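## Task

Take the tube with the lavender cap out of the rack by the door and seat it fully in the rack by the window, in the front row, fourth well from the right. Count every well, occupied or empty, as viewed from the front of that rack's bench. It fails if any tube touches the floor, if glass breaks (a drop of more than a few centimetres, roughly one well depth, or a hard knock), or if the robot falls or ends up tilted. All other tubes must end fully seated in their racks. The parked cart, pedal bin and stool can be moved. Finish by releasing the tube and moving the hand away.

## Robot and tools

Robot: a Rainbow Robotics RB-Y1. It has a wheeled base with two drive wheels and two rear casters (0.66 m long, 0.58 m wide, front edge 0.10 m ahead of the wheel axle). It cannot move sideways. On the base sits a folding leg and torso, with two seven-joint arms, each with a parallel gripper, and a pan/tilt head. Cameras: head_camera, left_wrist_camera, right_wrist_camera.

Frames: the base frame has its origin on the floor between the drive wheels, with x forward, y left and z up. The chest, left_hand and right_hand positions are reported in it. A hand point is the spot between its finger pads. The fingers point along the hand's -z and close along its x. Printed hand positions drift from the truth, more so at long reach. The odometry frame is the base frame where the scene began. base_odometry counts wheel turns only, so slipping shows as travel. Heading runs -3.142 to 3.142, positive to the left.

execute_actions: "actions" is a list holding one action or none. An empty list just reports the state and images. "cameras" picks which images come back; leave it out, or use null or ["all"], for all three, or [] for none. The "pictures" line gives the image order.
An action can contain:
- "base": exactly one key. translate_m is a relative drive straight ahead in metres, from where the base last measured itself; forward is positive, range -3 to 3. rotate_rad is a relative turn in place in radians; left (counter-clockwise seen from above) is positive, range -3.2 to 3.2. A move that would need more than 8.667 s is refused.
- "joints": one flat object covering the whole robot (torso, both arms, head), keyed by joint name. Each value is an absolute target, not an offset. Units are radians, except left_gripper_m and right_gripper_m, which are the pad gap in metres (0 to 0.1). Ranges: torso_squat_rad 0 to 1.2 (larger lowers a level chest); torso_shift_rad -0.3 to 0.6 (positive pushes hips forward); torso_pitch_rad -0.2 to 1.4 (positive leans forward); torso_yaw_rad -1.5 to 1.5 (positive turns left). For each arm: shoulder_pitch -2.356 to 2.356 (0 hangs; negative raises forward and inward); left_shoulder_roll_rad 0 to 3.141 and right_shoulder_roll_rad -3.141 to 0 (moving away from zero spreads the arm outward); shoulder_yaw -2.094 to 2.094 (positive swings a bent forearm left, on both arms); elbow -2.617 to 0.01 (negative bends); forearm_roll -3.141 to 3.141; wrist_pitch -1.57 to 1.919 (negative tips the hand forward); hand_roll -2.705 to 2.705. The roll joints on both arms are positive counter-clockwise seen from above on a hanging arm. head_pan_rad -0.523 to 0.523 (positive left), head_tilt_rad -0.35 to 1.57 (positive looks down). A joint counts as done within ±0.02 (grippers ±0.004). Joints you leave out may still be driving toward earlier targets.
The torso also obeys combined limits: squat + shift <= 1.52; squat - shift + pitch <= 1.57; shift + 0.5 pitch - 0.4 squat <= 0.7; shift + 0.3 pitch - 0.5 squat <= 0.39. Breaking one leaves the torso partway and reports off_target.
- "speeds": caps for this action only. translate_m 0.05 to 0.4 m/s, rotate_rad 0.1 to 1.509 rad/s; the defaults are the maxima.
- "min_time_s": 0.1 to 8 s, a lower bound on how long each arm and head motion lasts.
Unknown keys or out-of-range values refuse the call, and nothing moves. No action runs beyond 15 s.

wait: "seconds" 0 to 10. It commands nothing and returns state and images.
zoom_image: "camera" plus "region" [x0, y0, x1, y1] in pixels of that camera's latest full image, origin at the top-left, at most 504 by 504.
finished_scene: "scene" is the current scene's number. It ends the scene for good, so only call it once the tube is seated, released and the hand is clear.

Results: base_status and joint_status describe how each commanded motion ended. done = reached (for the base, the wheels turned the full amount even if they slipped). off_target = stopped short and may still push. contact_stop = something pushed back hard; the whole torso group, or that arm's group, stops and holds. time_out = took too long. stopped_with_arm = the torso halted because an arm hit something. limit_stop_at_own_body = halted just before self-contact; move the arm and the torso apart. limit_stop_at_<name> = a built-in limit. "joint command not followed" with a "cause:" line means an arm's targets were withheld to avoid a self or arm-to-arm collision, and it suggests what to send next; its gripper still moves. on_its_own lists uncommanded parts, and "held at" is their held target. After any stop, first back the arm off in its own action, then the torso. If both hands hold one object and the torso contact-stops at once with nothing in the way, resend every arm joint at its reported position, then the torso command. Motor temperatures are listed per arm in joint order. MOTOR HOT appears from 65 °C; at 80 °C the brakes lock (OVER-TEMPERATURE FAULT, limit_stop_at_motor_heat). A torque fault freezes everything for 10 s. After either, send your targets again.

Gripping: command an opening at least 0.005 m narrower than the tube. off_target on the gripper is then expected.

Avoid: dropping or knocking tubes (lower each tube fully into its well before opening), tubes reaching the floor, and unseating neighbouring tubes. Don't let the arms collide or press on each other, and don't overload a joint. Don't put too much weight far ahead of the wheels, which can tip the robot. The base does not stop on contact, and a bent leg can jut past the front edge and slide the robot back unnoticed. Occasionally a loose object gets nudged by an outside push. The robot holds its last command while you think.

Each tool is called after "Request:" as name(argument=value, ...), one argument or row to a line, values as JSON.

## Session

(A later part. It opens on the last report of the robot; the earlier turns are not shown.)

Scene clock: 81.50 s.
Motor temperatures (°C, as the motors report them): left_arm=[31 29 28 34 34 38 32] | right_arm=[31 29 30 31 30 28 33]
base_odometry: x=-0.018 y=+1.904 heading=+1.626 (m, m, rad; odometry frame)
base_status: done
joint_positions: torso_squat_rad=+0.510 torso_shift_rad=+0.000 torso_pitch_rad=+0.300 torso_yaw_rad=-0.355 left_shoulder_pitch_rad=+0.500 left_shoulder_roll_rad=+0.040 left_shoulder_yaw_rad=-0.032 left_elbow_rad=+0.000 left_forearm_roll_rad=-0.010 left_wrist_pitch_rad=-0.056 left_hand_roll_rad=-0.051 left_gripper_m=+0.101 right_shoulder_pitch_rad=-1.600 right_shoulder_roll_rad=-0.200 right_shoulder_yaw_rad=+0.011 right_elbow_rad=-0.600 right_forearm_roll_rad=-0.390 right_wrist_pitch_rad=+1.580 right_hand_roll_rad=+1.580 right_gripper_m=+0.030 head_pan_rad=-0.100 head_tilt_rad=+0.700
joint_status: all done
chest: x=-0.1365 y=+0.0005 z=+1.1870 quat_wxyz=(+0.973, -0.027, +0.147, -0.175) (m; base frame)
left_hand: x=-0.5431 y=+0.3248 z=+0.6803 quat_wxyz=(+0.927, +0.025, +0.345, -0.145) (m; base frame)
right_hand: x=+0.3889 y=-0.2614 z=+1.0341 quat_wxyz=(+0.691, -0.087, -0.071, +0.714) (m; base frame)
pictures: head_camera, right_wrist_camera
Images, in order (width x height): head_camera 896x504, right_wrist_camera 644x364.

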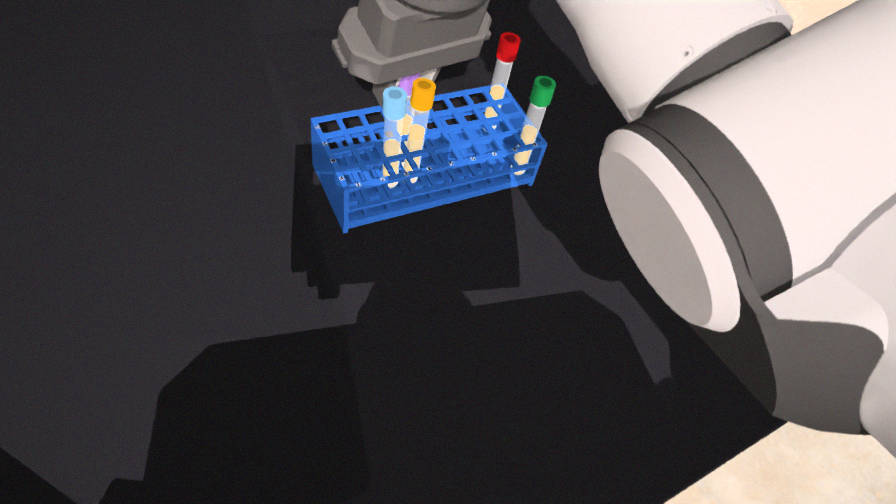

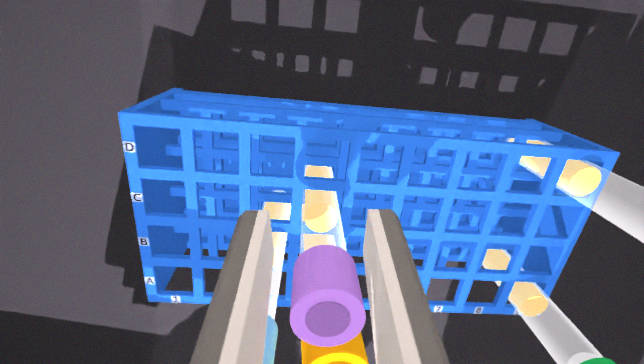

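Request:
execute_actions(
  actions=[
    {"joints":{"right_gripper_m":0.006}},
  ],
  cameras=[],
)

Request:
execute_actions(
  actions=[
    {"joints":{"torso_squat_rad":0.0}},
  ],
  cameras=[],
)

Request:
execute_actions(
  actions=[
    {"joints":{"torso_yaw_rad":-0.44}},
  ],
  cameras=["head_camera","right_wrist_camera"],
)

Scene clock: 86.57 s.
Motor temperatures (°C, as the motors report them): left_arm=[31 29 28 34 34 38 32] | right_arm=[31 29 30 31 30 28 33]
base_odometry: x=-0.018 y=+1.904 heading=+1.626 (m, m, rad; odometry frame)
base_status: not commanded
joint_positions: torso_squat_rad=+0.510 torso_shift_rad=+0.000 torso_pitch_rad=+0.300 torso_yaw_rad=-0.355 left_shoulder_pitch_rad=+0.500 left_shoulder_roll_rad=+0.040 left_shoulder_yaw_rad=-0.032 left_elbow_rad=+0.000 left_forearm_roll_rad=-0.010 left_wrist_pitch_rad=-0.056 left_hand_roll_rad=-0.051 left_gripper_m=+0.101 right_shoulder_pitch_rad=-1.600 right_shoulder_roll_rad=-0.200 right_shoulder_yaw_rad=+0.011 right_elbow_rad=-0.600 right_forearm_roll_rad=-0.390 right_wrist_pitch_rad=+1.580 right_hand_roll_rad=+1.580 right_gripper_m=+0.018 head_pan_rad=-0.100 head_tilt_rad=+0.700
joint_status: right_gripper_m off_target (ended at +0.018, target +0.006)
chest: x=-0.1365 y=+0.0005 z=+1.1870 quat_wxyz=(+0.973, -0.027, +0.147, -0.175) (m; base frame)
left_hand: x=-0.5431 y=+0.3248 z=+0.6803 quat_wxyz=(+0.927, +0.025, +0.345, -0.145) (m; base frame)
right_hand: x=+0.3889 y=-0.2614 z=+1.0341 quat_wxyz=(+0.691, -0.087, -0.071, +0.714) (m; base frame)
pictures: none
No camera images: the call's "cameras" was empty. Leave "cameras" out to get every camera's image.

Scene clock: 89.03 s.
Motor temperatures (°C, as the motors report them): left_arm=[31 29 28 34 34 38 32] | right_arm=[31 29 30 31 30 27 33]
base_odometry: x=-0.018 y=+1.904 heading=+1.626 (m, m, rad; odometry frame)
base_status: not commanded
joint_positions: torso_squat_rad=+0.000 torso_shift_rad=+0.000 torso_pitch_rad=+0.300 torso_yaw_rad=-0.355 left_shoulder_pitch_rad=+0.500 left_shoulder_roll_rad=+0.040 left_shoulder_yaw_rad=-0.032 left_elbow_rad=+0.000 left_forearm_roll_rad=-0.010 left_wrist_pitch_rad=-0.056 left_hand_roll_rad=-0.051 left_gripper_m=+0.101 right_shoulder_pitch_rad=-1.600 right_shoulder_roll_rad=-0.200 right_shoulder_yaw_rad=+0.011 right_elbow_rad=-0.600 right_forearm_roll_rad=-0.390 right_wrist_pitch_rad=+1.580 right_hand_roll_rad=+1.580 right_gripper_m=+0.018 head_pan_rad=-0.100 head_tilt_rad=+0.700
joint_status: all done
chest: x=-0.1365 y=+0.0006 z=+1.2761 quat_wxyz=(+0.973, -0.027, +0.147, -0.175) (m; base frame)
left_hand: x=-0.5431 y=+0.3249 z=+0.7694 quat_wxyz=(+0.927, +0.025, +0.345, -0.145) (m; base frame)
right_hand: x=+0.3889 y=-0.2614 z=+1.1230 quat_wxyz=(+0.691, -0.087, -0.071, +0.714) (m; base frame)
pictures: none
No camera images: the call's "cameras" was empty. Leave "cameras" out to get every camera's image.

Scene clock: 89.83 s.
Motor temperatures (°C, as the motors report them): left_arm=[31 29 28 34 34 38 32] | right_arm=[31 29 30 31 30 27 33]
base_odometry: x=-0.018 y=+1.904 heading=+1.626 (m, m, rad; odometry frame)
base_status: not commanded
joint_positions: torso_squat_rad=+0.000 torso_shift_rad=+0.000 torso_pitch_rad=+0.300 torso_yaw_rad=-0.440 left_shoulder_pitch_rad=+0.500 left_shoulder_roll_rad=+0.040 left_shoulder_yaw_rad=-0.032 left_elbow_rad=+0.000 left_forearm_roll_rad=-0.010 left_wrist_pitch_rad=-0.056 left_hand_roll_rad=-0.051 left_gripper_m=+0.101 right_shoulder_pitch_rad=-1.600 right_shoulder_roll_rad=-0.200 right_shoulder_yaw_rad=+0.011 right_elbow_rad=-0.600 right_forearm_roll_rad=-0.390 right_wrist_pitch_rad=+1.580 right_hand_roll_rad=+1.580 right_gripper_m=+0.018 head_pan_rad=-0.100 head_tilt_rad=+0.700
joint_status: all done
chest: x=-0.1365 y=+0.0006 z=+1.2761 quat_wxyz=(+0.965, -0.033, +0.146, -0.216) (m; base frame)
left_hand: x=-0.5159 y=+0.3440 z=+0.7610 quat_wxyz=(+0.921, +0.028, +0.342, -0.186) (m; base frame)
right_hand: x=+0.3658 y=-0.3070 z=+1.1303 quat_wxyz=(+0.718, -0.099, -0.059, +0.686) (m; base frame)
pictures: head_camera, right_wrist_camera
Images, in order (width x height): head_camera 896x504, right_wrist_camera 644x364.

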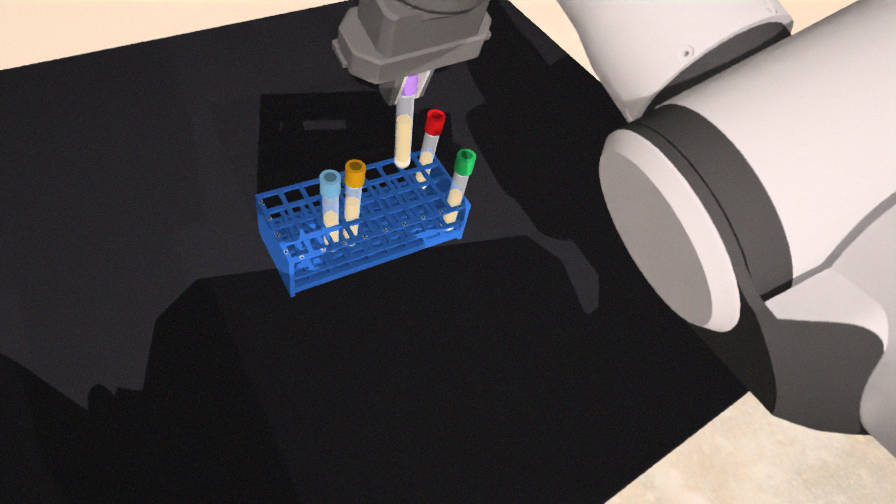

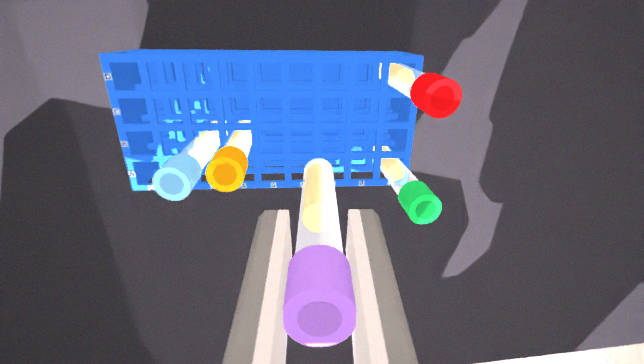

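Request:
execute_actions(
  actions=[
    {"base":{"translate_m":-0.5}},
  ],
  cameras=[],
)

Request:
execute_actions(
  actions=[
    {"base":{"rotate_rad":-2.954},"joints":{"torso_yaw_rad":-0.355,"head_tilt_rad":0.3,"head_pan_rad":0.3}},
  ],
  cameras=["head_camera"],
)

Request:
execute_actions(
  actions=[
    {"base":{"translate_m":2.79}},
  ],
  cameras=[],
)

Request:
execute_actions(
  actions=[
    {"base":{"rotate_rad":0.08}},
  ],
  cameras=["head_camera"],
)

Scene clock: 97.90 s.
Motor temperatures (°C, as the motors report them): left_arm=[31 29 28 34 34 38 32] | right_arm=[31 29 30 31 30 27 33]
base_odometry: x=+0.010 y=+1.405 heading=+1.627 (m, m, rad; odometry frame)
base_status: done
joint_positions: torso_squat_rad=+0.000 torso_shift_rad=+0.000 torso_pitch_rad=+0.300 torso_yaw_rad=-0.440 left_shoulder_pitch_rad=+0.500 left_shoulder_roll_rad=+0.040 left_shoulder_yaw_rad=-0.032 left_elbow_rad=+0.000 left_forearm_roll_rad=-0.010 left_wrist_pitch_rad=-0.056 left_hand_roll_rad=-0.051 left_gripper_m=+0.101 right_shoulder_pitch_rad=-1.600 right_shoulder_roll_rad=-0.200 right_shoulder_yaw_rad=+0.011 right_elbow_rad=-0.600 right_forearm_roll_rad=-0.390 right_wrist_pitch_rad=+1.580 right_hand_roll_rad=+1.580 right_gripper_m=+0.018 head_pan_rad=-0.100 head_tilt_rad=+0.700
joint_status: not commanded
chest: x=-0.1366 y=+0.0006 z=+1.2761 quat_wxyz=(+0.965, -0.033, +0.146, -0.216) (m; base frame)
left_hand: x=-0.5159 y=+0.3440 z=+0.7609 quat_wxyz=(+0.921, +0.028, +0.341, -0.186) (m; base frame)
right_hand: x=+0.3657 y=-0.3070 z=+1.1304 quat_wxyz=(+0.718, -0.099, -0.059, +0.686) (m; base frame)
pictures: none
No camera images: the call's "cameras" was empty. Leave "cameras" out to get every camera's image.

Scene clock: 110.90 s.
Motor temperatures (°C, as the motors report them): left_arm=[33 30 28 36 34 38 32] | right_arm=[31 29 30 31 30 27 33]
TORQUE FAULT: left_shoulder_roll_rad reached its load limit. The robot stopped for 10 seconds, dropped its targets and accepts commands again. The stop added 8.8 s to the call and to motion_time.
base_odometry: x=+0.010 y=+1.404 heading=-0.746 (m, m, rad; odometry frame)
base_status: rotate_rad torque_fault (by the wheels' count: -2.373 of -2.954)
joint_positions: torso_squat_rad=+0.000 torso_shift_rad=+0.000 torso_pitch_rad=+0.300 torso_yaw_rad=-0.355 left_shoulder_pitch_rad=+0.488 left_shoulder_roll_rad=+0.022 left_shoulder_yaw_rad=-0.032 left_elbow_rad=-0.116 left_forearm_roll_rad=-0.010 left_wrist_pitch_rad=-0.058 left_hand_roll_rad=-0.050 left_gripper_m=+0.101 right_shoulder_pitch_rad=-1.600 right_shoulder_roll_rad=-0.200 right_shoulder_yaw_rad=+0.011 right_elbow_rad=-0.600 right_forearm_roll_rad=-0.390 right_wrist_pitch_rad=+1.580 right_hand_roll_rad=+1.580 right_gripper_m=+0.018 head_pan_rad=+0.300 head_tilt_rad=+0.300
joint_status: all done
chest: x=-0.1364 y=+0.0003 z=+1.2761 quat_wxyz=(+0.973, -0.027, +0.147, -0.175) (m; base frame)
left_hand: x=-0.4984 y=+0.2989 z=+0.7256 quat_wxyz=(+0.948, +0.011, +0.284, -0.145) (m; base frame)
right_hand: x=+0.3891 y=-0.2618 z=+1.1232 quat_wxyz=(+0.691, -0.087, -0.071, +0.714) (m; base frame)
pictures: head_camera
Images, in order (width x height): head_camera 896x504.

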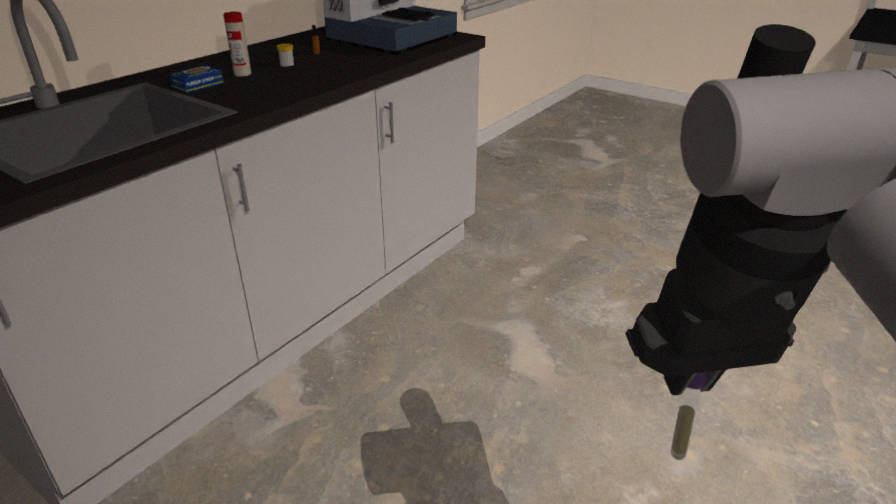

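not run: a stop came earlier in this reply.

not run: a stop came earlier in this reply.

Request:
execute_actions(
  actions=[
    {"base":{"translate_m":0.3},"joints":{"left_shoulder_pitch_rad":-0.15,"left_shoulder_roll_rad":0.04,"left_elbow_rad":-0.1}},
  ],
  cameras=[],
)

Request:
execute_actions(
  actions=[
    {"base":{"rotate_rad":-0.645}},
  ],
  cameras=["head_camera"],
)

Scene clock: 115.00 s.
Motor temperatures (°C, as the motors report them): left_arm=[34 30 28 37 34 38 32] | right_arm=[31 29 30 31 30 27 33]
base_odometry: x=+0.231 y=+1.201 heading=-0.746 (m, m, rad; odometry frame)
base_status: done
joint_positions: torso_squat_rad=+0.000 torso_shift_rad=+0.000 torso_pitch_rad=+0.300 torso_yaw_rad=-0.355 left_shoulder_pitch_rad=-0.150 left_shoulder_roll_rad=+0.040 left_shoulder_yaw_rad=-0.032 left_elbow_rad=-0.100 left_forearm_roll_rad=-0.010 left_wrist_pitch_rad=-0.057 left_hand_roll_rad=-0.050 left_gripper_m=+0.101 right_shoulder_pitch_rad=-1.600 right_shoulder_roll_rad=-0.200 right_shoulder_yaw_rad=+0.011 right_elbow_rad=-0.600 right_forearm_roll_rad=-0.390 right_wrist_pitch_rad=+1.580 right_hand_roll_rad=+1.580 right_gripper_m=+0.018 head_pan_rad=+0.300 head_tilt_rad=+0.300
joint_status: all done
chest: x=-0.1365 y=+0.0005 z=+1.2761 quat_wxyz=(+0.973, -0.027, +0.147, -0.175) (m; base frame)
left_hand: x=-0.1007 y=+0.1679 z=+0.5691 quat_wxyz=(+0.970, -0.042, -0.005, -0.241) (m; base frame)
right_hand: x=+0.3889 y=-0.2615 z=+1.1230 quat_wxyz=(+0.691, -0.087, -0.071, +0.714) (m; base frame)
pictures: none
No camera images: the call's "cameras" was empty. Leave "cameras" out to get every camera's image.

Scene clock: 117.60 s.
Motor temperatures (°C, as the motors report them): left_arm=[33 30 28 37 34 38 32] | right_arm=[31 29 30 31 30 27 33]
base_odometry: x=+0.231 y=+1.201 heading=-1.391 (m, m, rad; odometry frame)
base_status: done
joint_positions: torso_squat_rad=+0.000 torso_shift_rad=+0.000 torso_pitch_rad=+0.300 torso_yaw_rad=-0.355 left_shoulder_pitch_rad=-0.150 left_shoulder_roll_rad=+0.040 left_shoulder_yaw_rad=-0.032 left_elbow_rad=-0.100 left_forearm_roll_rad=-0.010 left_wrist_pitch_rad=-0.057 left_hand_roll_rad=-0.050 left_gripper_m=+0.101 right_shoulder_pitch_rad=-1.600 right_shoulder_roll_rad=-0.200 right_shoulder_yaw_rad=+0.011 right_elbow_rad=-0.600 right_forearm_roll_rad=-0.390 right_wrist_pitch_rad=+1.580 right_hand_roll_rad=+1.580 right_gripper_m=+0.018 head_pan_rad=+0.300 head_tilt_rad=+0.300
joint_status: not commanded
chest: x=-0.1365 y=+0.0006 z=+1.2761 quat_wxyz=(+0.973, -0.027, +0.147, -0.175) (m; base frame)
left_hand: x=-0.1008 y=+0.1680 z=+0.5691 quat_wxyz=(+0.970, -0.042, -0.005, -0.241) (m; base frame)
right_hand: x=+0.3889 y=-0.2615 z=+1.1230 quat_wxyz=(+0.691, -0.087, -0.071, +0.714) (m; base frame)
pictures: head_camera
Images, in order (width x height): head_camera 896x504.

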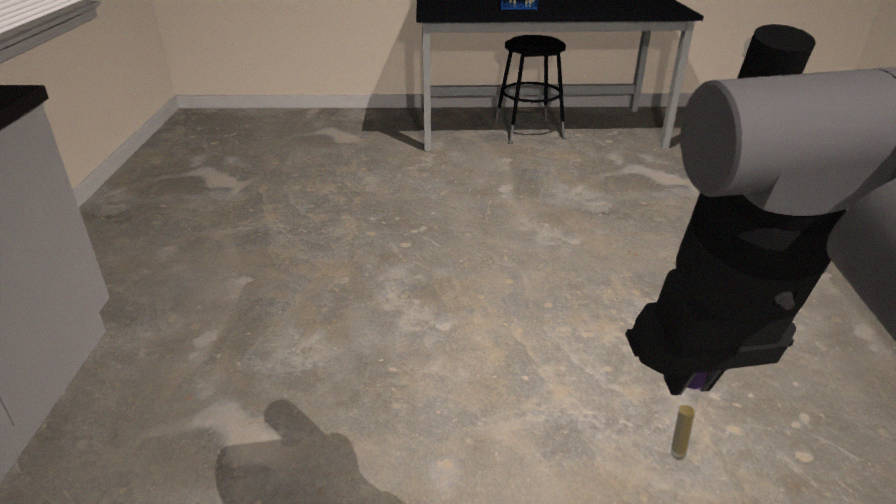

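Request:
execute_actions(
  actions=[
    {"base":{"rotate_rad":-0.15}},
  ],
  cameras=[],
)

Request:
execute_actions(
  actions=[
    {"base":{"translate_m":2.6}},
  ],
  cameras=[],
)

Request:
execute_actions(
  actions=[
    {"base":{"rotate_rad":0.12}},
  ],
  cameras=["head_camera"],
)

Scene clock: 121.80 s.
Motor temperatures (°C, as the motors report them): left_arm=[33 30 28 36 34 38 32] | right_arm=[31 29 30 31 30 27 33]
base_odometry: x=+0.231 y=+1.201 heading=-1.540 (m, m, rad; odometry frame)
base_status: done
joint_positions: torso_squat_rad=+0.000 torso_shift_rad=+0.000 torso_pitch_rad=+0.300 torso_yaw_rad=-0.355 left_shoulder_pitch_rad=-0.150 left_shoulder_roll_rad=+0.040 left_shoulder_yaw_rad=-0.032 left_elbow_rad=-0.100 left_forearm_roll_rad=-0.010 left_wrist_pitch_rad=-0.057 left_hand_roll_rad=-0.050 left_gripper_m=+0.101 right_shoulder_pitch_rad=-1.600 right_shoulder_roll_rad=-0.200 right_shoulder_yaw_rad=+0.011 right_elbow_rad=-0.600 right_forearm_roll_rad=-0.390 right_wrist_pitch_rad=+1.580 right_hand_roll_rad=+1.580 right_gripper_m=+0.018 head_pan_rad=+0.300 head_tilt_rad=+0.300
joint_status: not commanded
chest: x=-0.1365 y=+0.0006 z=+1.2761 quat_wxyz=(+0.973, -0.027, +0.147, -0.175) (m; base frame)
left_hand: x=-0.1008 y=+0.1680 z=+0.5691 quat_wxyz=(+0.970, -0.042, -0.005, -0.241) (m; base frame)
right_hand: x=+0.3889 y=-0.2614 z=+1.1230 quat_wxyz=(+0.691, -0.087, -0.071, +0.714) (m; base frame)
pictures: none
No camera images: the call's "cameras" was empty. Leave "cameras" out to get every camera's image.

Scene clock: 129.87 s.
Motor temperatures (°C, as the motors report them): left_arm=[32 30 28 36 34 38 32] | right_arm=[31 29 30 31 30 27 33]
base_odometry: x=+0.310 y=-1.398 heading=-1.541 (m, m, rad; odometry frame)
base_status: done
joint_positions: torso_squat_rad=+0.000 torso_shift_rad=+0.000 torso_pitch_rad=+0.300 torso_yaw_rad=-0.355 left_shoulder_pitch_rad=-0.150 left_shoulder_roll_rad=+0.040 left_shoulder_yaw_rad=-0.032 left_elbow_rad=-0.100 left_forearm_roll_rad=-0.010 left_wrist_pitch_rad=-0.057 left_hand_roll_rad=-0.050 left_gripper_m=+0.101 right_shoulder_pitch_rad=-1.600 right_shoulder_roll_rad=-0.200 right_shoulder_yaw_rad=+0.011 right_elbow_rad=-0.600 right_forearm_roll_rad=-0.390 right_wrist_pitch_rad=+1.580 right_hand_roll_rad=+1.580 right_gripper_m=+0.018 head_pan_rad=+0.300 head_tilt_rad=+0.300
joint_status: not commanded
chest: x=-0.1365 y=+0.0006 z=+1.2761 quat_wxyz=(+0.973, -0.027, +0.147, -0.175) (m; base frame)
left_hand: x=-0.1009 y=+0.1680 z=+0.5691 quat_wxyz=(+0.970, -0.042, -0.005, -0.241) (m; base frame)
right_hand: x=+0.3889 y=-0.2614 z=+1.1230 quat_wxyz=(+0.691, -0.087, -0.071, +0.714) (m; base frame)
pictures: none
No camera images: the call's "cameras" was empty. Leave "cameras" out to get every camera's image.

Scene clock: 131.17 s.
Motor temperatures (°C, as the motors report them): left_arm=[32 30 28 36 34 38 32] | right_arm=[31 29 30 31 30 27 33]
base_odometry: x=+0.310 y=-1.398 heading=-1.421 (m, m, rad; odometry frame)
base_status: done
joint_positions: torso_squat_rad=+0.000 torso_shift_rad=+0.000 torso_pitch_rad=+0.300 torso_yaw_rad=-0.355 left_shoulder_pitch_rad=-0.150 left_shoulder_roll_rad=+0.040 left_shoulder_yaw_rad=-0.032 left_elbow_rad=-0.100 left_forearm_roll_rad=-0.010 left_wrist_pitch_rad=-0.057 left_hand_roll_rad=-0.050 left_gripper_m=+0.101 right_shoulder_pitch_rad=-1.600 right_shoulder_roll_rad=-0.200 right_shoulder_yaw_rad=+0.011 right_elbow_rad=-0.600 right_forearm_roll_rad=-0.390 right_wrist_pitch_rad=+1.580 right_hand_roll_rad=+1.580 right_gripper_m=+0.018 head_pan_rad=+0.300 head_tilt_rad=+0.300
joint_status: not commanded
chest: x=-0.1365 y=+0.0006 z=+1.2761 quat_wxyz=(+0.973, -0.027, +0.147, -0.175) (m; base frame)
left_hand: x=-0.1009 y=+0.1680 z=+0.5691 quat_wxyz=(+0.970, -0.042, -0.005, -0.241) (m; base frame)
right_hand: x=+0.3889 y=-0.2614 z=+1.1230 quat_wxyz=(+0.691, -0.087, -0.071, +0.714) (m; base frame)
pictures: head_camera
Images, in order (width x height): head_camera 896x504.

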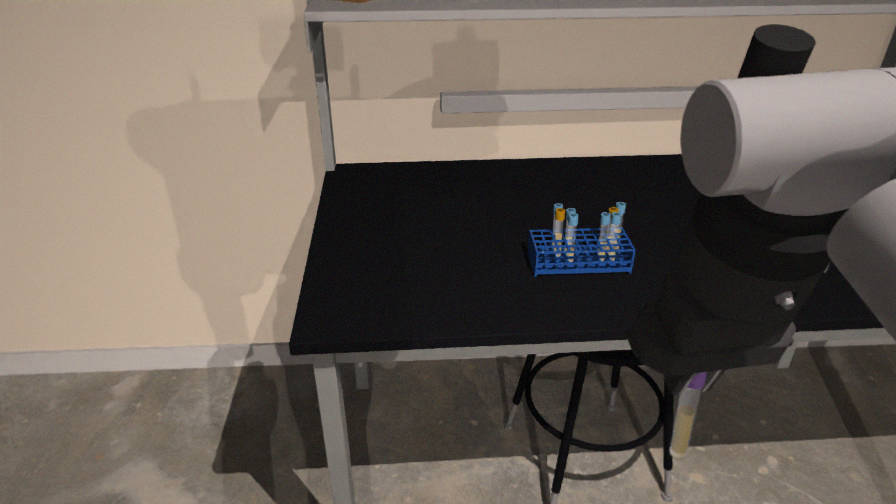

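Request:
execute_actions(
  actions=[
    {"base":{"rotate_rad":-0.12},"joints":{"head_pan_rad":-0.1,"head_tilt_rad":0.7}},
  ],
  cameras=[],
)

Request:
execute_actions(
  actions=[
    {"base":{"translate_m":0.45}},
  ],
  cameras=["head_camera","right_wrist_camera"],
)

Scene clock: 135.80 s.
Motor temperatures (°C, as the motors report them): left_arm=[32 29 28 35 34 38 32] | right_arm=[31 29 30 31 30 27 33]
base_odometry: x=+0.310 y=-1.398 heading=-1.540 (m, m, rad; odometry frame)
base_status: done
joint_positions: torso_squat_rad=+0.000 torso_shift_rad=+0.000 torso_pitch_rad=+0.300 torso_yaw_rad=-0.355 left_shoulder_pitch_rad=-0.150 left_shoulder_roll_rad=+0.040 left_shoulder_yaw_rad=-0.032 left_elbow_rad=-0.100 left_forearm_roll_rad=-0.010 left_wrist_pitch_rad=-0.057 left_hand_roll_rad=-0.050 left_gripper_m=+0.101 right_shoulder_pitch_rad=-1.600 right_shoulder_roll_rad=-0.200 right_shoulder_yaw_rad=+0.011 right_elbow_rad=-0.600 right_forearm_roll_rad=-0.390 right_wrist_pitch_rad=+1.580 right_hand_roll_rad=+1.580 right_gripper_m=+0.018 head_pan_rad=-0.100 head_tilt_rad=+0.700
joint_status: all done
chest: x=-0.1365 y=+0.0006 z=+1.2761 quat_wxyz=(+0.973, -0.027, +0.147, -0.175) (m; base frame)
left_hand: x=-0.1009 y=+0.1680 z=+0.5691 quat_wxyz=(+0.970, -0.042, -0.005, -0.241) (m; base frame)
right_hand: x=+0.3889 y=-0.2615 z=+1.1230 quat_wxyz=(+0.691, -0.087, -0.071, +0.714) (m; base frame)
pictures: none
No camera images: the call's "cameras" was empty. Leave "cameras" out to get every camera's image.

Scene clock: 138.27 s.
Motor temperatures (°C, as the motors report them): left_arm=[32 29 28 35 34 38 32] | right_arm=[31 29 30 31 30 27 33]
base_odometry: x=+0.324 y=-1.848 heading=-1.539 (m, m, rad; odometry frame)
base_status: done
joint_positions: torso_squat_rad=+0.000 torso_shift_rad=+0.000 torso_pitch_rad=+0.300 torso_yaw_rad=-0.355 left_shoulder_pitch_rad=-0.150 left_shoulder_roll_rad=+0.040 left_shoulder_yaw_rad=-0.032 left_elbow_rad=-0.100 left_forearm_roll_rad=-0.010 left_wrist_pitch_rad=-0.057 left_hand_roll_rad=-0.050 left_gripper_m=+0.101 right_shoulder_pitch_rad=-1.600 right_shoulder_roll_rad=-0.200 right_shoulder_yaw_rad=+0.011 right_elbow_rad=-0.600 right_forearm_roll_rad=-0.390 right_wrist_pitch_rad=+1.580 right_hand_roll_rad=+1.580 right_gripper_m=+0.018 head_pan_rad=-0.100 head_tilt_rad=+0.700
joint_status: not commanded
chest: x=-0.1365 y=+0.0006 z=+1.2761 quat_wxyz=(+0.973, -0.027, +0.147, -0.175) (m; base frame)
left_hand: x=-0.1009 y=+0.1680 z=+0.5691 quat_wxyz=(+0.970, -0.042, -0.005, -0.241) (m; base frame)
right_hand: x=+0.3889 y=-0.2615 z=+1.1230 quat_wxyz=(+0.691, -0.087, -0.071, +0.714) (m; base frame)
pictures: head_camera, right_wrist_camera
Images, in order (width x height): head_camera 896x504, right_wrist_camera 644x364.

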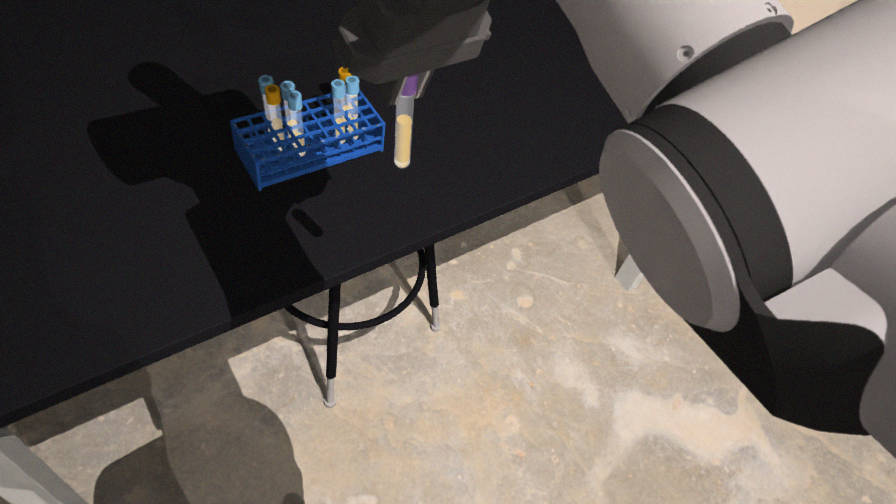

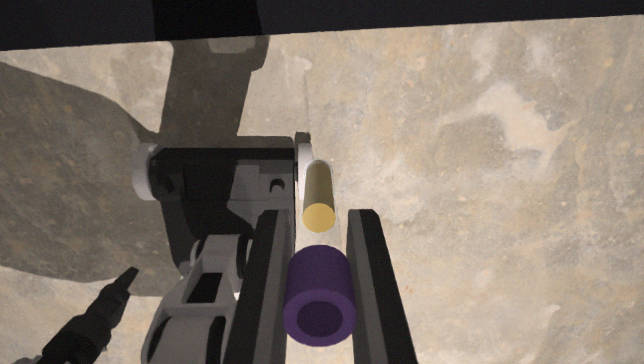

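Request:
execute_actions(
  actions=[
    {"base":{"translate_m":0.25},"joints":{"torso_squat_rad":0.5}},
  ],
  cameras=["head_camera","right_wrist_camera"],
)

Scene clock: 143.23 s.
Motor temperatures (°C, as the motors report them): left_arm=[32 29 28 35 34 38 32] | right_arm=[31 29 30 31 30 27 33]
base_odometry: x=+0.332 y=-2.098 heading=-1.538 (m, m, rad; odometry frame)
base_status: done
joint_positions: torso_squat_rad=+0.500 torso_shift_rad=+0.000 torso_pitch_rad=+0.300 torso_yaw_rad=-0.355 left_shoulder_pitch_rad=-0.150 left_shoulder_roll_rad=+0.040 left_shoulder_yaw_rad=-0.032 left_elbow_rad=-0.100 left_forearm_roll_rad=-0.010 left_wrist_pitch_rad=-0.057 left_hand_roll_rad=-0.050 left_gripper_m=+0.101 right_shoulder_pitch_rad=-1.600 right_shoulder_roll_rad=-0.200 right_shoulder_yaw_rad=+0.011 right_elbow_rad=-0.600 right_forearm_roll_rad=-0.390 right_wrist_pitch_rad=+1.580 right_hand_roll_rad=+1.580 right_gripper_m=+0.018 head_pan_rad=-0.100 head_tilt_rad=+0.700
joint_status: all done
chest: x=-0.1366 y=+0.0005 z=+1.1904 quat_wxyz=(+0.973, -0.027, +0.147, -0.175) (m; base frame)
left_hand: x=-0.1008 y=+0.1680 z=+0.4834 quat_wxyz=(+0.970, -0.042, -0.005, -0.241) (m; base frame)
right_hand: x=+0.3888 y=-0.2615 z=+1.0375 quat_wxyz=(+0.691, -0.087, -0.071, +0.714) (m; base frame)
pictures: head_camera, right_wrist_camera
Images, in order (width x height): head_camera 896x504, right_wrist_camera 644x364.

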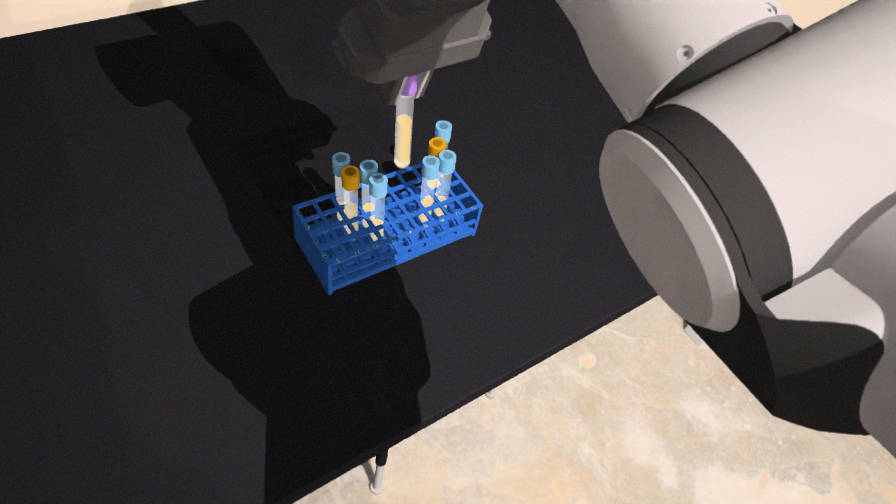

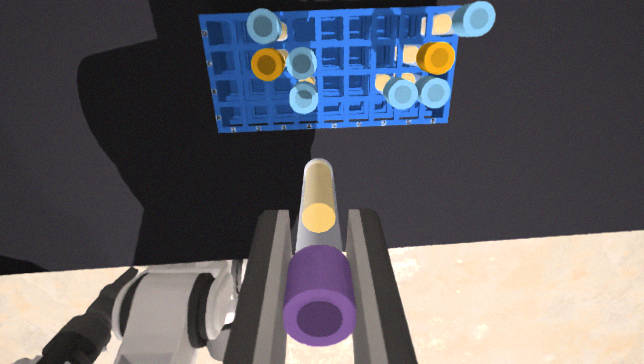

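Request:
execute_actions(
  actions=[
    {"base":{"translate_m":0.03},"joints":{"torso_squat_rad":0.63,"torso_yaw_rad":-0.42}},
  ],
  cameras=["head_camera","right_wrist_camera"],
)

Scene clock: 146.70 s.
Motor temperatures (°C, as the motors report them): left_arm=[31 29 28 35 34 38 32] | right_arm=[31 29 30 31 30 27 33]
base_odometry: x=+0.333 y=-2.128 heading=-1.537 (m, m, rad; odometry frame)
base_status: done
joint_positions: torso_squat_rad=+0.592 torso_shift_rad=+0.000 torso_pitch_rad=+0.300 torso_yaw_rad=-0.401 left_shoulder_pitch_rad=-0.150 left_shoulder_roll_rad=+0.040 left_shoulder_yaw_rad=-0.032 left_elbow_rad=-0.100 left_forearm_roll_rad=-0.010 left_wrist_pitch_rad=-0.057 left_hand_roll_rad=-0.050 left_gripper_m=+0.101 right_shoulder_pitch_rad=-1.600 right_shoulder_roll_rad=-0.200 right_shoulder_yaw_rad=+0.011 right_elbow_rad=-0.600 right_forearm_roll_rad=-0.390 right_wrist_pitch_rad=+1.580 right_hand_roll_rad=+1.580 right_gripper_m=+0.018 head_pan_rad=-0.100 head_tilt_rad=+0.700
joint_status: torso_squat_rad limit_stop_at_own_body (moved +0.092 of +0.130); torso_yaw_rad limit_stop_at_own_body (moved -0.046 of -0.065)
on_its_own: torso_squat_rad is held at +0.592, not at your +0.630, since a limit_stop_at_own_body
chest: x=-0.1365 y=+0.0005 z=+1.1571 quat_wxyz=(+0.969, -0.030, +0.146, -0.197) (m; base frame)
left_hand: x=-0.0938 y=+0.1568 z=+0.4480 quat_wxyz=(+0.964, -0.048, -0.005, -0.262) (m; base frame)
right_hand: x=+0.3769 y=-0.2862 z=+1.0078 quat_wxyz=(+0.706, -0.093, -0.064, +0.699) (m; base frame)
pictures: head_camera, right_wrist_camera
Images, in order (width x height): head_camera 896x504, right_wrist_camera 644x364.

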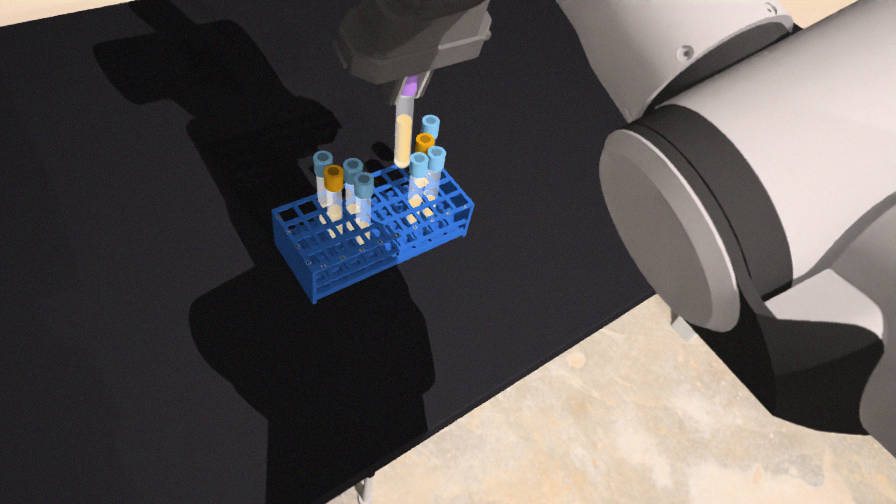

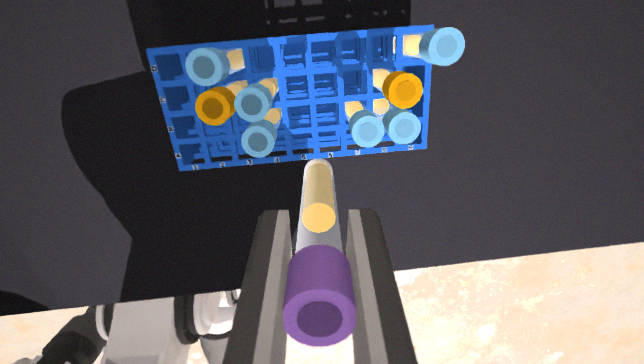

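Move the left arm out of the leg's way.

Request:
execute_actions(
  actions=[
    {"joints":{"left_shoulder_roll_rad":0.35,"left_shoulder_pitch_rad":0.1}},
  ],
  cameras=[],
)

Request:
execute_actions(
  actions=[
    {"joints":{"torso_squat_rad":0.68,"torso_yaw_rad":-0.42}},
  ],
  cameras=["head_camera","right_wrist_camera"],
)

Request:
zoom_image(
  camera="right_wrist_camera",
  region=[180, 40, 460, 240],
)

Request:
zoom_image(
  camera="head_camera",
  region=[260, 60, 560, 280],
)

Scene clock: 150.87 s.
Motor temperatures (°C, as the motors report them): left_arm=[31 29 28 35 34 38 32] | right_arm=[31 29 30 31 30 27 33]
base_odometry: x=+0.333 y=-2.128 heading=-1.537 (m, m, rad; odometry frame)
base_status: not commanded
joint_positions: torso_squat_rad=+0.592 torso_shift_rad=+0.000 torso_pitch_rad=+0.300 torso_yaw_rad=-0.401 left_shoulder_pitch_rad=+0.100 left_shoulder_roll_rad=+0.350 left_shoulder_yaw_rad=-0.032 left_elbow_rad=-0.100 left_forearm_roll_rad=-0.010 left_wrist_pitch_rad=-0.057 left_hand_roll_rad=-0.050 left_gripper_m=+0.101 right_shoulder_pitch_rad=-1.600 right_shoulder_roll_rad=-0.200 right_shoulder_yaw_rad=+0.011 right_elbow_rad=-0.600 right_forearm_roll_rad=-0.390 right_wrist_pitch_rad=+1.580 right_hand_roll_rad=+1.580 right_gripper_m=+0.018 head_pan_rad=-0.100 head_tilt_rad=+0.700
joint_status: all done
on_its_own: torso_squat_rad is held at +0.592, not at your +0.630, since a limit_stop_at_own_body
chest: x=-0.1365 y=+0.0005 z=+1.1571 quat_wxyz=(+0.969, -0.030, +0.146, -0.197) (m; base frame)
left_hand: x=-0.1596 y=+0.4477 z=+0.4956 quat_wxyz=(+0.951, +0.126, +0.089, -0.267) (m; base frame)
right_hand: x=+0.3769 y=-0.2862 z=+1.0078 quat_wxyz=(+0.706, -0.093, -0.064, +0.699) (m; base frame)
pictures: none
No camera images: the call's "cameras" was empty. Leave "cameras" out to get every camera's image.

Scene clock: 151.93 s.
Motor temperatures (°C, as the motors report them): left_arm=[31 29 28 35 34 38 32] | right_arm=[31 29 30 31 30 27 33]
base_odometry: x=+0.333 y=-2.128 heading=-1.537 (m, m, rad; odometry frame)
base_status: not commanded
joint_positions: torso_squat_rad=+0.680 torso_shift_rad=+0.000 torso_pitch_rad=+0.300 torso_yaw_rad=-0.420 left_shoulder_pitch_rad=+0.100 left_shoulder_roll_rad=+0.350 left_shoulder_yaw_rad=-0.032 left_elbow_rad=-0.100 left_forearm_roll_rad=-0.010 left_wrist_pitch_rad=-0.057 left_hand_roll_rad=-0.050 left_gripper_m=+0.101 right_shoulder_pitch_rad=-1.600 right_shoulder_roll_rad=-0.200 right_shoulder_yaw_rad=+0.011 right_elbow_rad=-0.600 right_forearm_roll_rad=-0.390 right_wrist_pitch_rad=+1.580 right_hand_roll_rad=+1.580 right_gripper_m=+0.018 head_pan_rad=-0.100 head_tilt_rad=+0.700
joint_status: all done
chest: x=-0.1366 y=+0.0005 z=+1.1204 quat_wxyz=(+0.967, -0.032, +0.146, -0.206) (m; base frame)
left_hand: x=-0.1512 y=+0.4442 z=+0.4564 quat_wxyz=(+0.949, +0.124, +0.087, -0.276) (m; base frame)
right_hand: x=+0.3715 y=-0.2964 z=+0.9728 quat_wxyz=(+0.712, -0.096, -0.062, +0.693) (m; base frame)
pictures: head_camera, right_wrist_camera
Images, in order (width x height): head_camera 896x504, right_wrist_camera 644x364.

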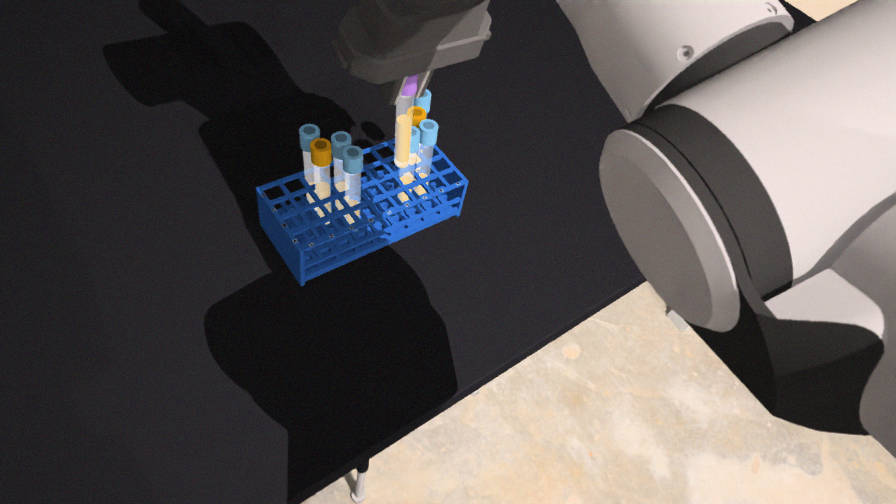

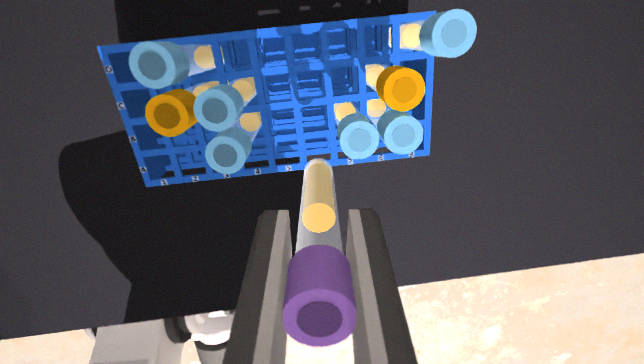

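Region (180, 40, 460, 240) of right_wrist_camera's 644x364 image, scaled by 1.800, with more detail than that image has; it fills the top 360 rows of this view, and the rest is white.

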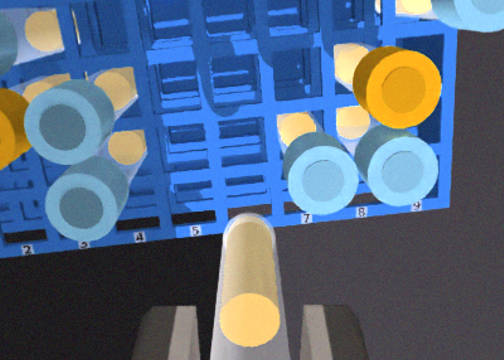

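Region (260, 60, 560, 280) of head_camera's 896x504 image, scaled by 1.680, with more detail than that image has; it fills the top 370 rows of this view, and the rest is white.

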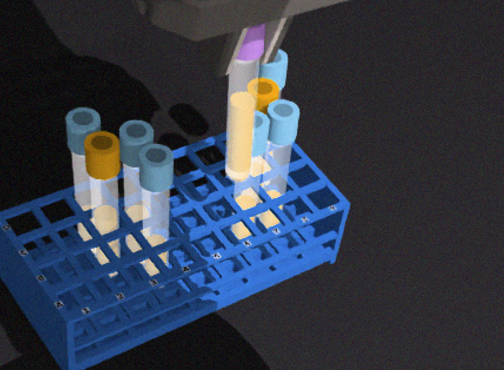

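Request:
execute_actions(
  actions=[
    {"joints":{"torso_squat_rad":0.745}},
  ],
  cameras=["head_camera","right_wrist_camera"],
)

Request:
zoom_image(
  camera="right_wrist_camera",
  region=[180, 40, 460, 240],
)

Request:
zoom_image(
  camera="head_camera",
  region=[260, 60, 560, 280],
)

Scene clock: 158.83 s.
Motor temperatures (°C, as the motors report them): left_arm=[31 29 28 35 34 38 32] | right_arm=[31 29 30 31 30 27 33]
base_odometry: x=+0.333 y=-2.128 heading=-1.537 (m, m, rad; odometry frame)
base_status: not commanded
joint_positions: torso_squat_rad=+0.745 torso_shift_rad=+0.000 torso_pitch_rad=+0.300 torso_yaw_rad=-0.420 left_shoulder_pitch_rad=+0.100 left_shoulder_roll_rad=+0.350 left_shoulder_yaw_rad=-0.032 left_elbow_rad=-0.100 left_forearm_roll_rad=-0.010 left_wrist_pitch_rad=-0.057 left_hand_roll_rad=-0.050 left_gripper_m=+0.101 right_shoulder_pitch_rad=-1.600 right_shoulder_roll_rad=-0.200 right_shoulder_yaw_rad=+0.011 right_elbow_rad=-0.600 right_forearm_roll_rad=-0.390 right_wrist_pitch_rad=+1.580 right_hand_roll_rad=+1.580 right_gripper_m=+0.018 head_pan_rad=-0.100 head_tilt_rad=+0.700
joint_status: all done
chest: x=-0.1366 y=+0.0005 z=+1.0907 quat_wxyz=(+0.967, -0.032, +0.146, -0.206) (m; base frame)
left_hand: x=-0.1512 y=+0.4442 z=+0.4266 quat_wxyz=(+0.949, +0.124, +0.087, -0.276) (m; base frame)
right_hand: x=+0.3715 y=-0.2964 z=+0.9431 quat_wxyz=(+0.712, -0.096, -0.062, +0.693) (m; base frame)
pictures: head_camera, right_wrist_camera
Images, in order (width x height): head_camera 896x504, right_wrist_camera 644x364.

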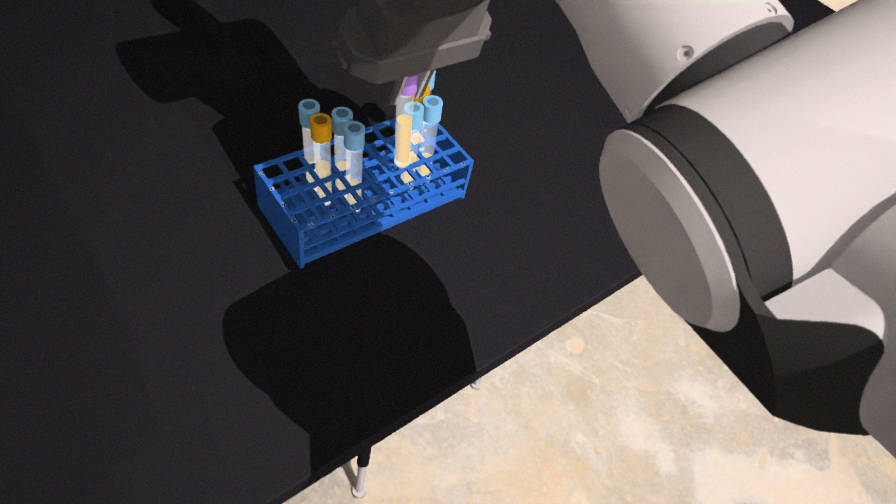

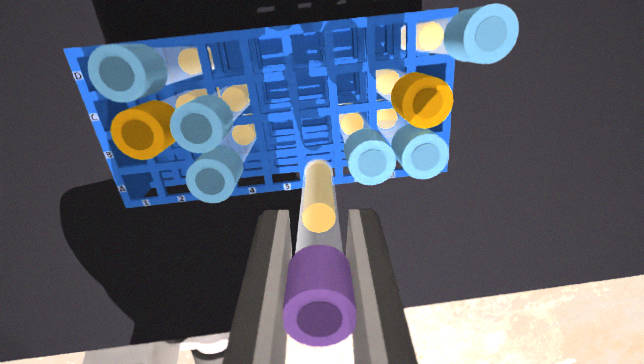

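Region (180, 40, 460, 240) of right_wrist_camera's 644x364 image, scaled by 1.800, with more detail than that image has; it fills the top 360 rows of this view, and the rest is white.

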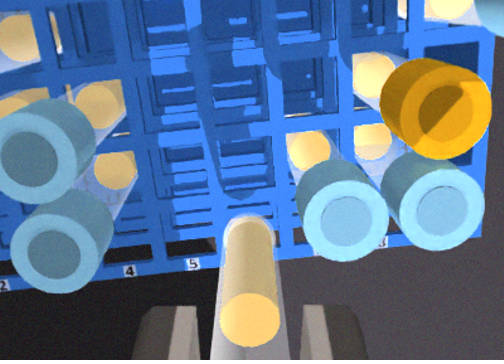

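Region (260, 60, 560, 280) of head_camera's 896x504 image, scaled by 1.680, with more detail than that image has; it fills the top 370 rows of this view, and the rest is white.

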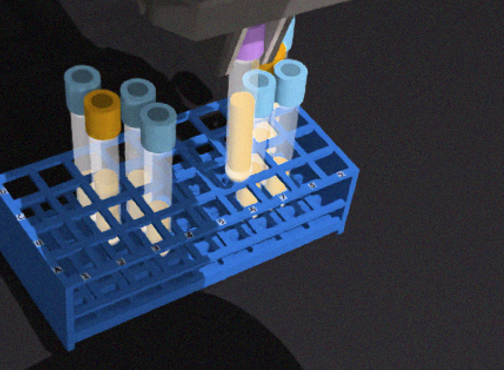

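Looks aligned; continue down 3 cm.

Request:
execute_actions(
  actions=[
    {"joints":{"torso_squat_rad":0.805}},
  ],
  cameras=["head_camera","right_wrist_camera"],
)

Request:
zoom_image(
  camera="head_camera",
  region=[260, 60, 560, 280],
)

Scene clock: 161.43 s.
Motor temperatures (°C, as the motors report them): left_arm=[31 29 28 35 34 38 32] | right_arm=[31 29 30 31 30 27 33]
base_odometry: x=+0.333 y=-2.128 heading=-1.537 (m, m, rad; odometry frame)
base_status: not commanded
joint_positions: torso_squat_rad=+0.805 torso_shift_rad=+0.000 torso_pitch_rad=+0.300 torso_yaw_rad=-0.420 left_shoulder_pitch_rad=+0.100 left_shoulder_roll_rad=+0.350 left_shoulder_yaw_rad=-0.032 left_elbow_rad=-0.100 left_forearm_roll_rad=-0.010 left_wrist_pitch_rad=-0.057 left_hand_roll_rad=-0.050 left_gripper_m=+0.101 right_shoulder_pitch_rad=-1.600 right_shoulder_roll_rad=-0.200 right_shoulder_yaw_rad=+0.011 right_elbow_rad=-0.600 right_forearm_roll_rad=-0.390 right_wrist_pitch_rad=+1.580 right_hand_roll_rad=+1.580 right_gripper_m=+0.018 head_pan_rad=-0.100 head_tilt_rad=+0.700
joint_status: all done
chest: x=-0.1366 y=+0.0005 z=+1.0613 quat_wxyz=(+0.967, -0.032, +0.146, -0.206) (m; base frame)
left_hand: x=-0.1512 y=+0.4442 z=+0.3972 quat_wxyz=(+0.949, +0.124, +0.087, -0.276) (m; base frame)
right_hand: x=+0.3715 y=-0.2965 z=+0.9137 quat_wxyz=(+0.712, -0.096, -0.062, +0.693) (m; base frame)
pictures: head_camera, right_wrist_camera
Images, in order (width x height): head_camera 896x504, right_wrist_camera 644x364.

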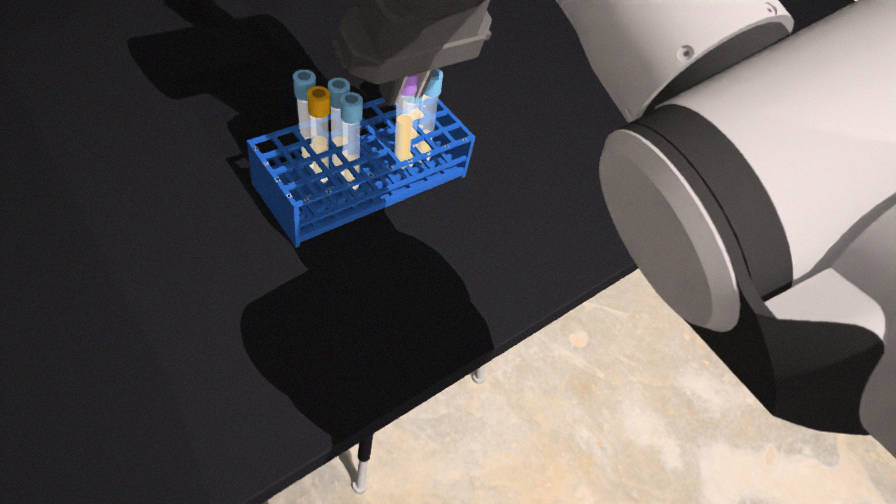

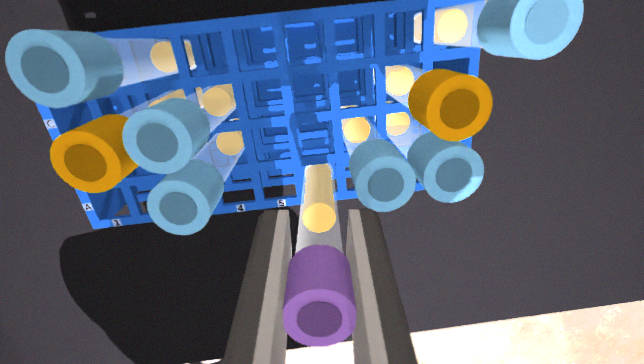

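Region (260, 60, 560, 280) of head_camera's 896x504 image, scaled by 1.680, with more detail than that image has; it fills the top 370 rows of this view, and the rest is white.

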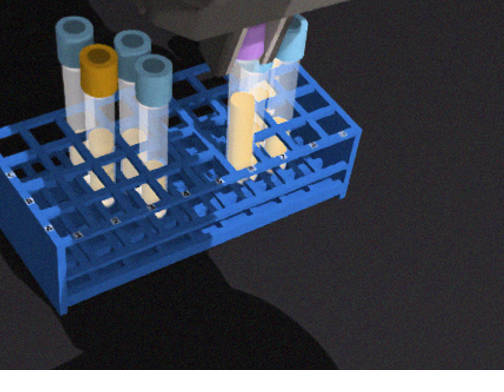

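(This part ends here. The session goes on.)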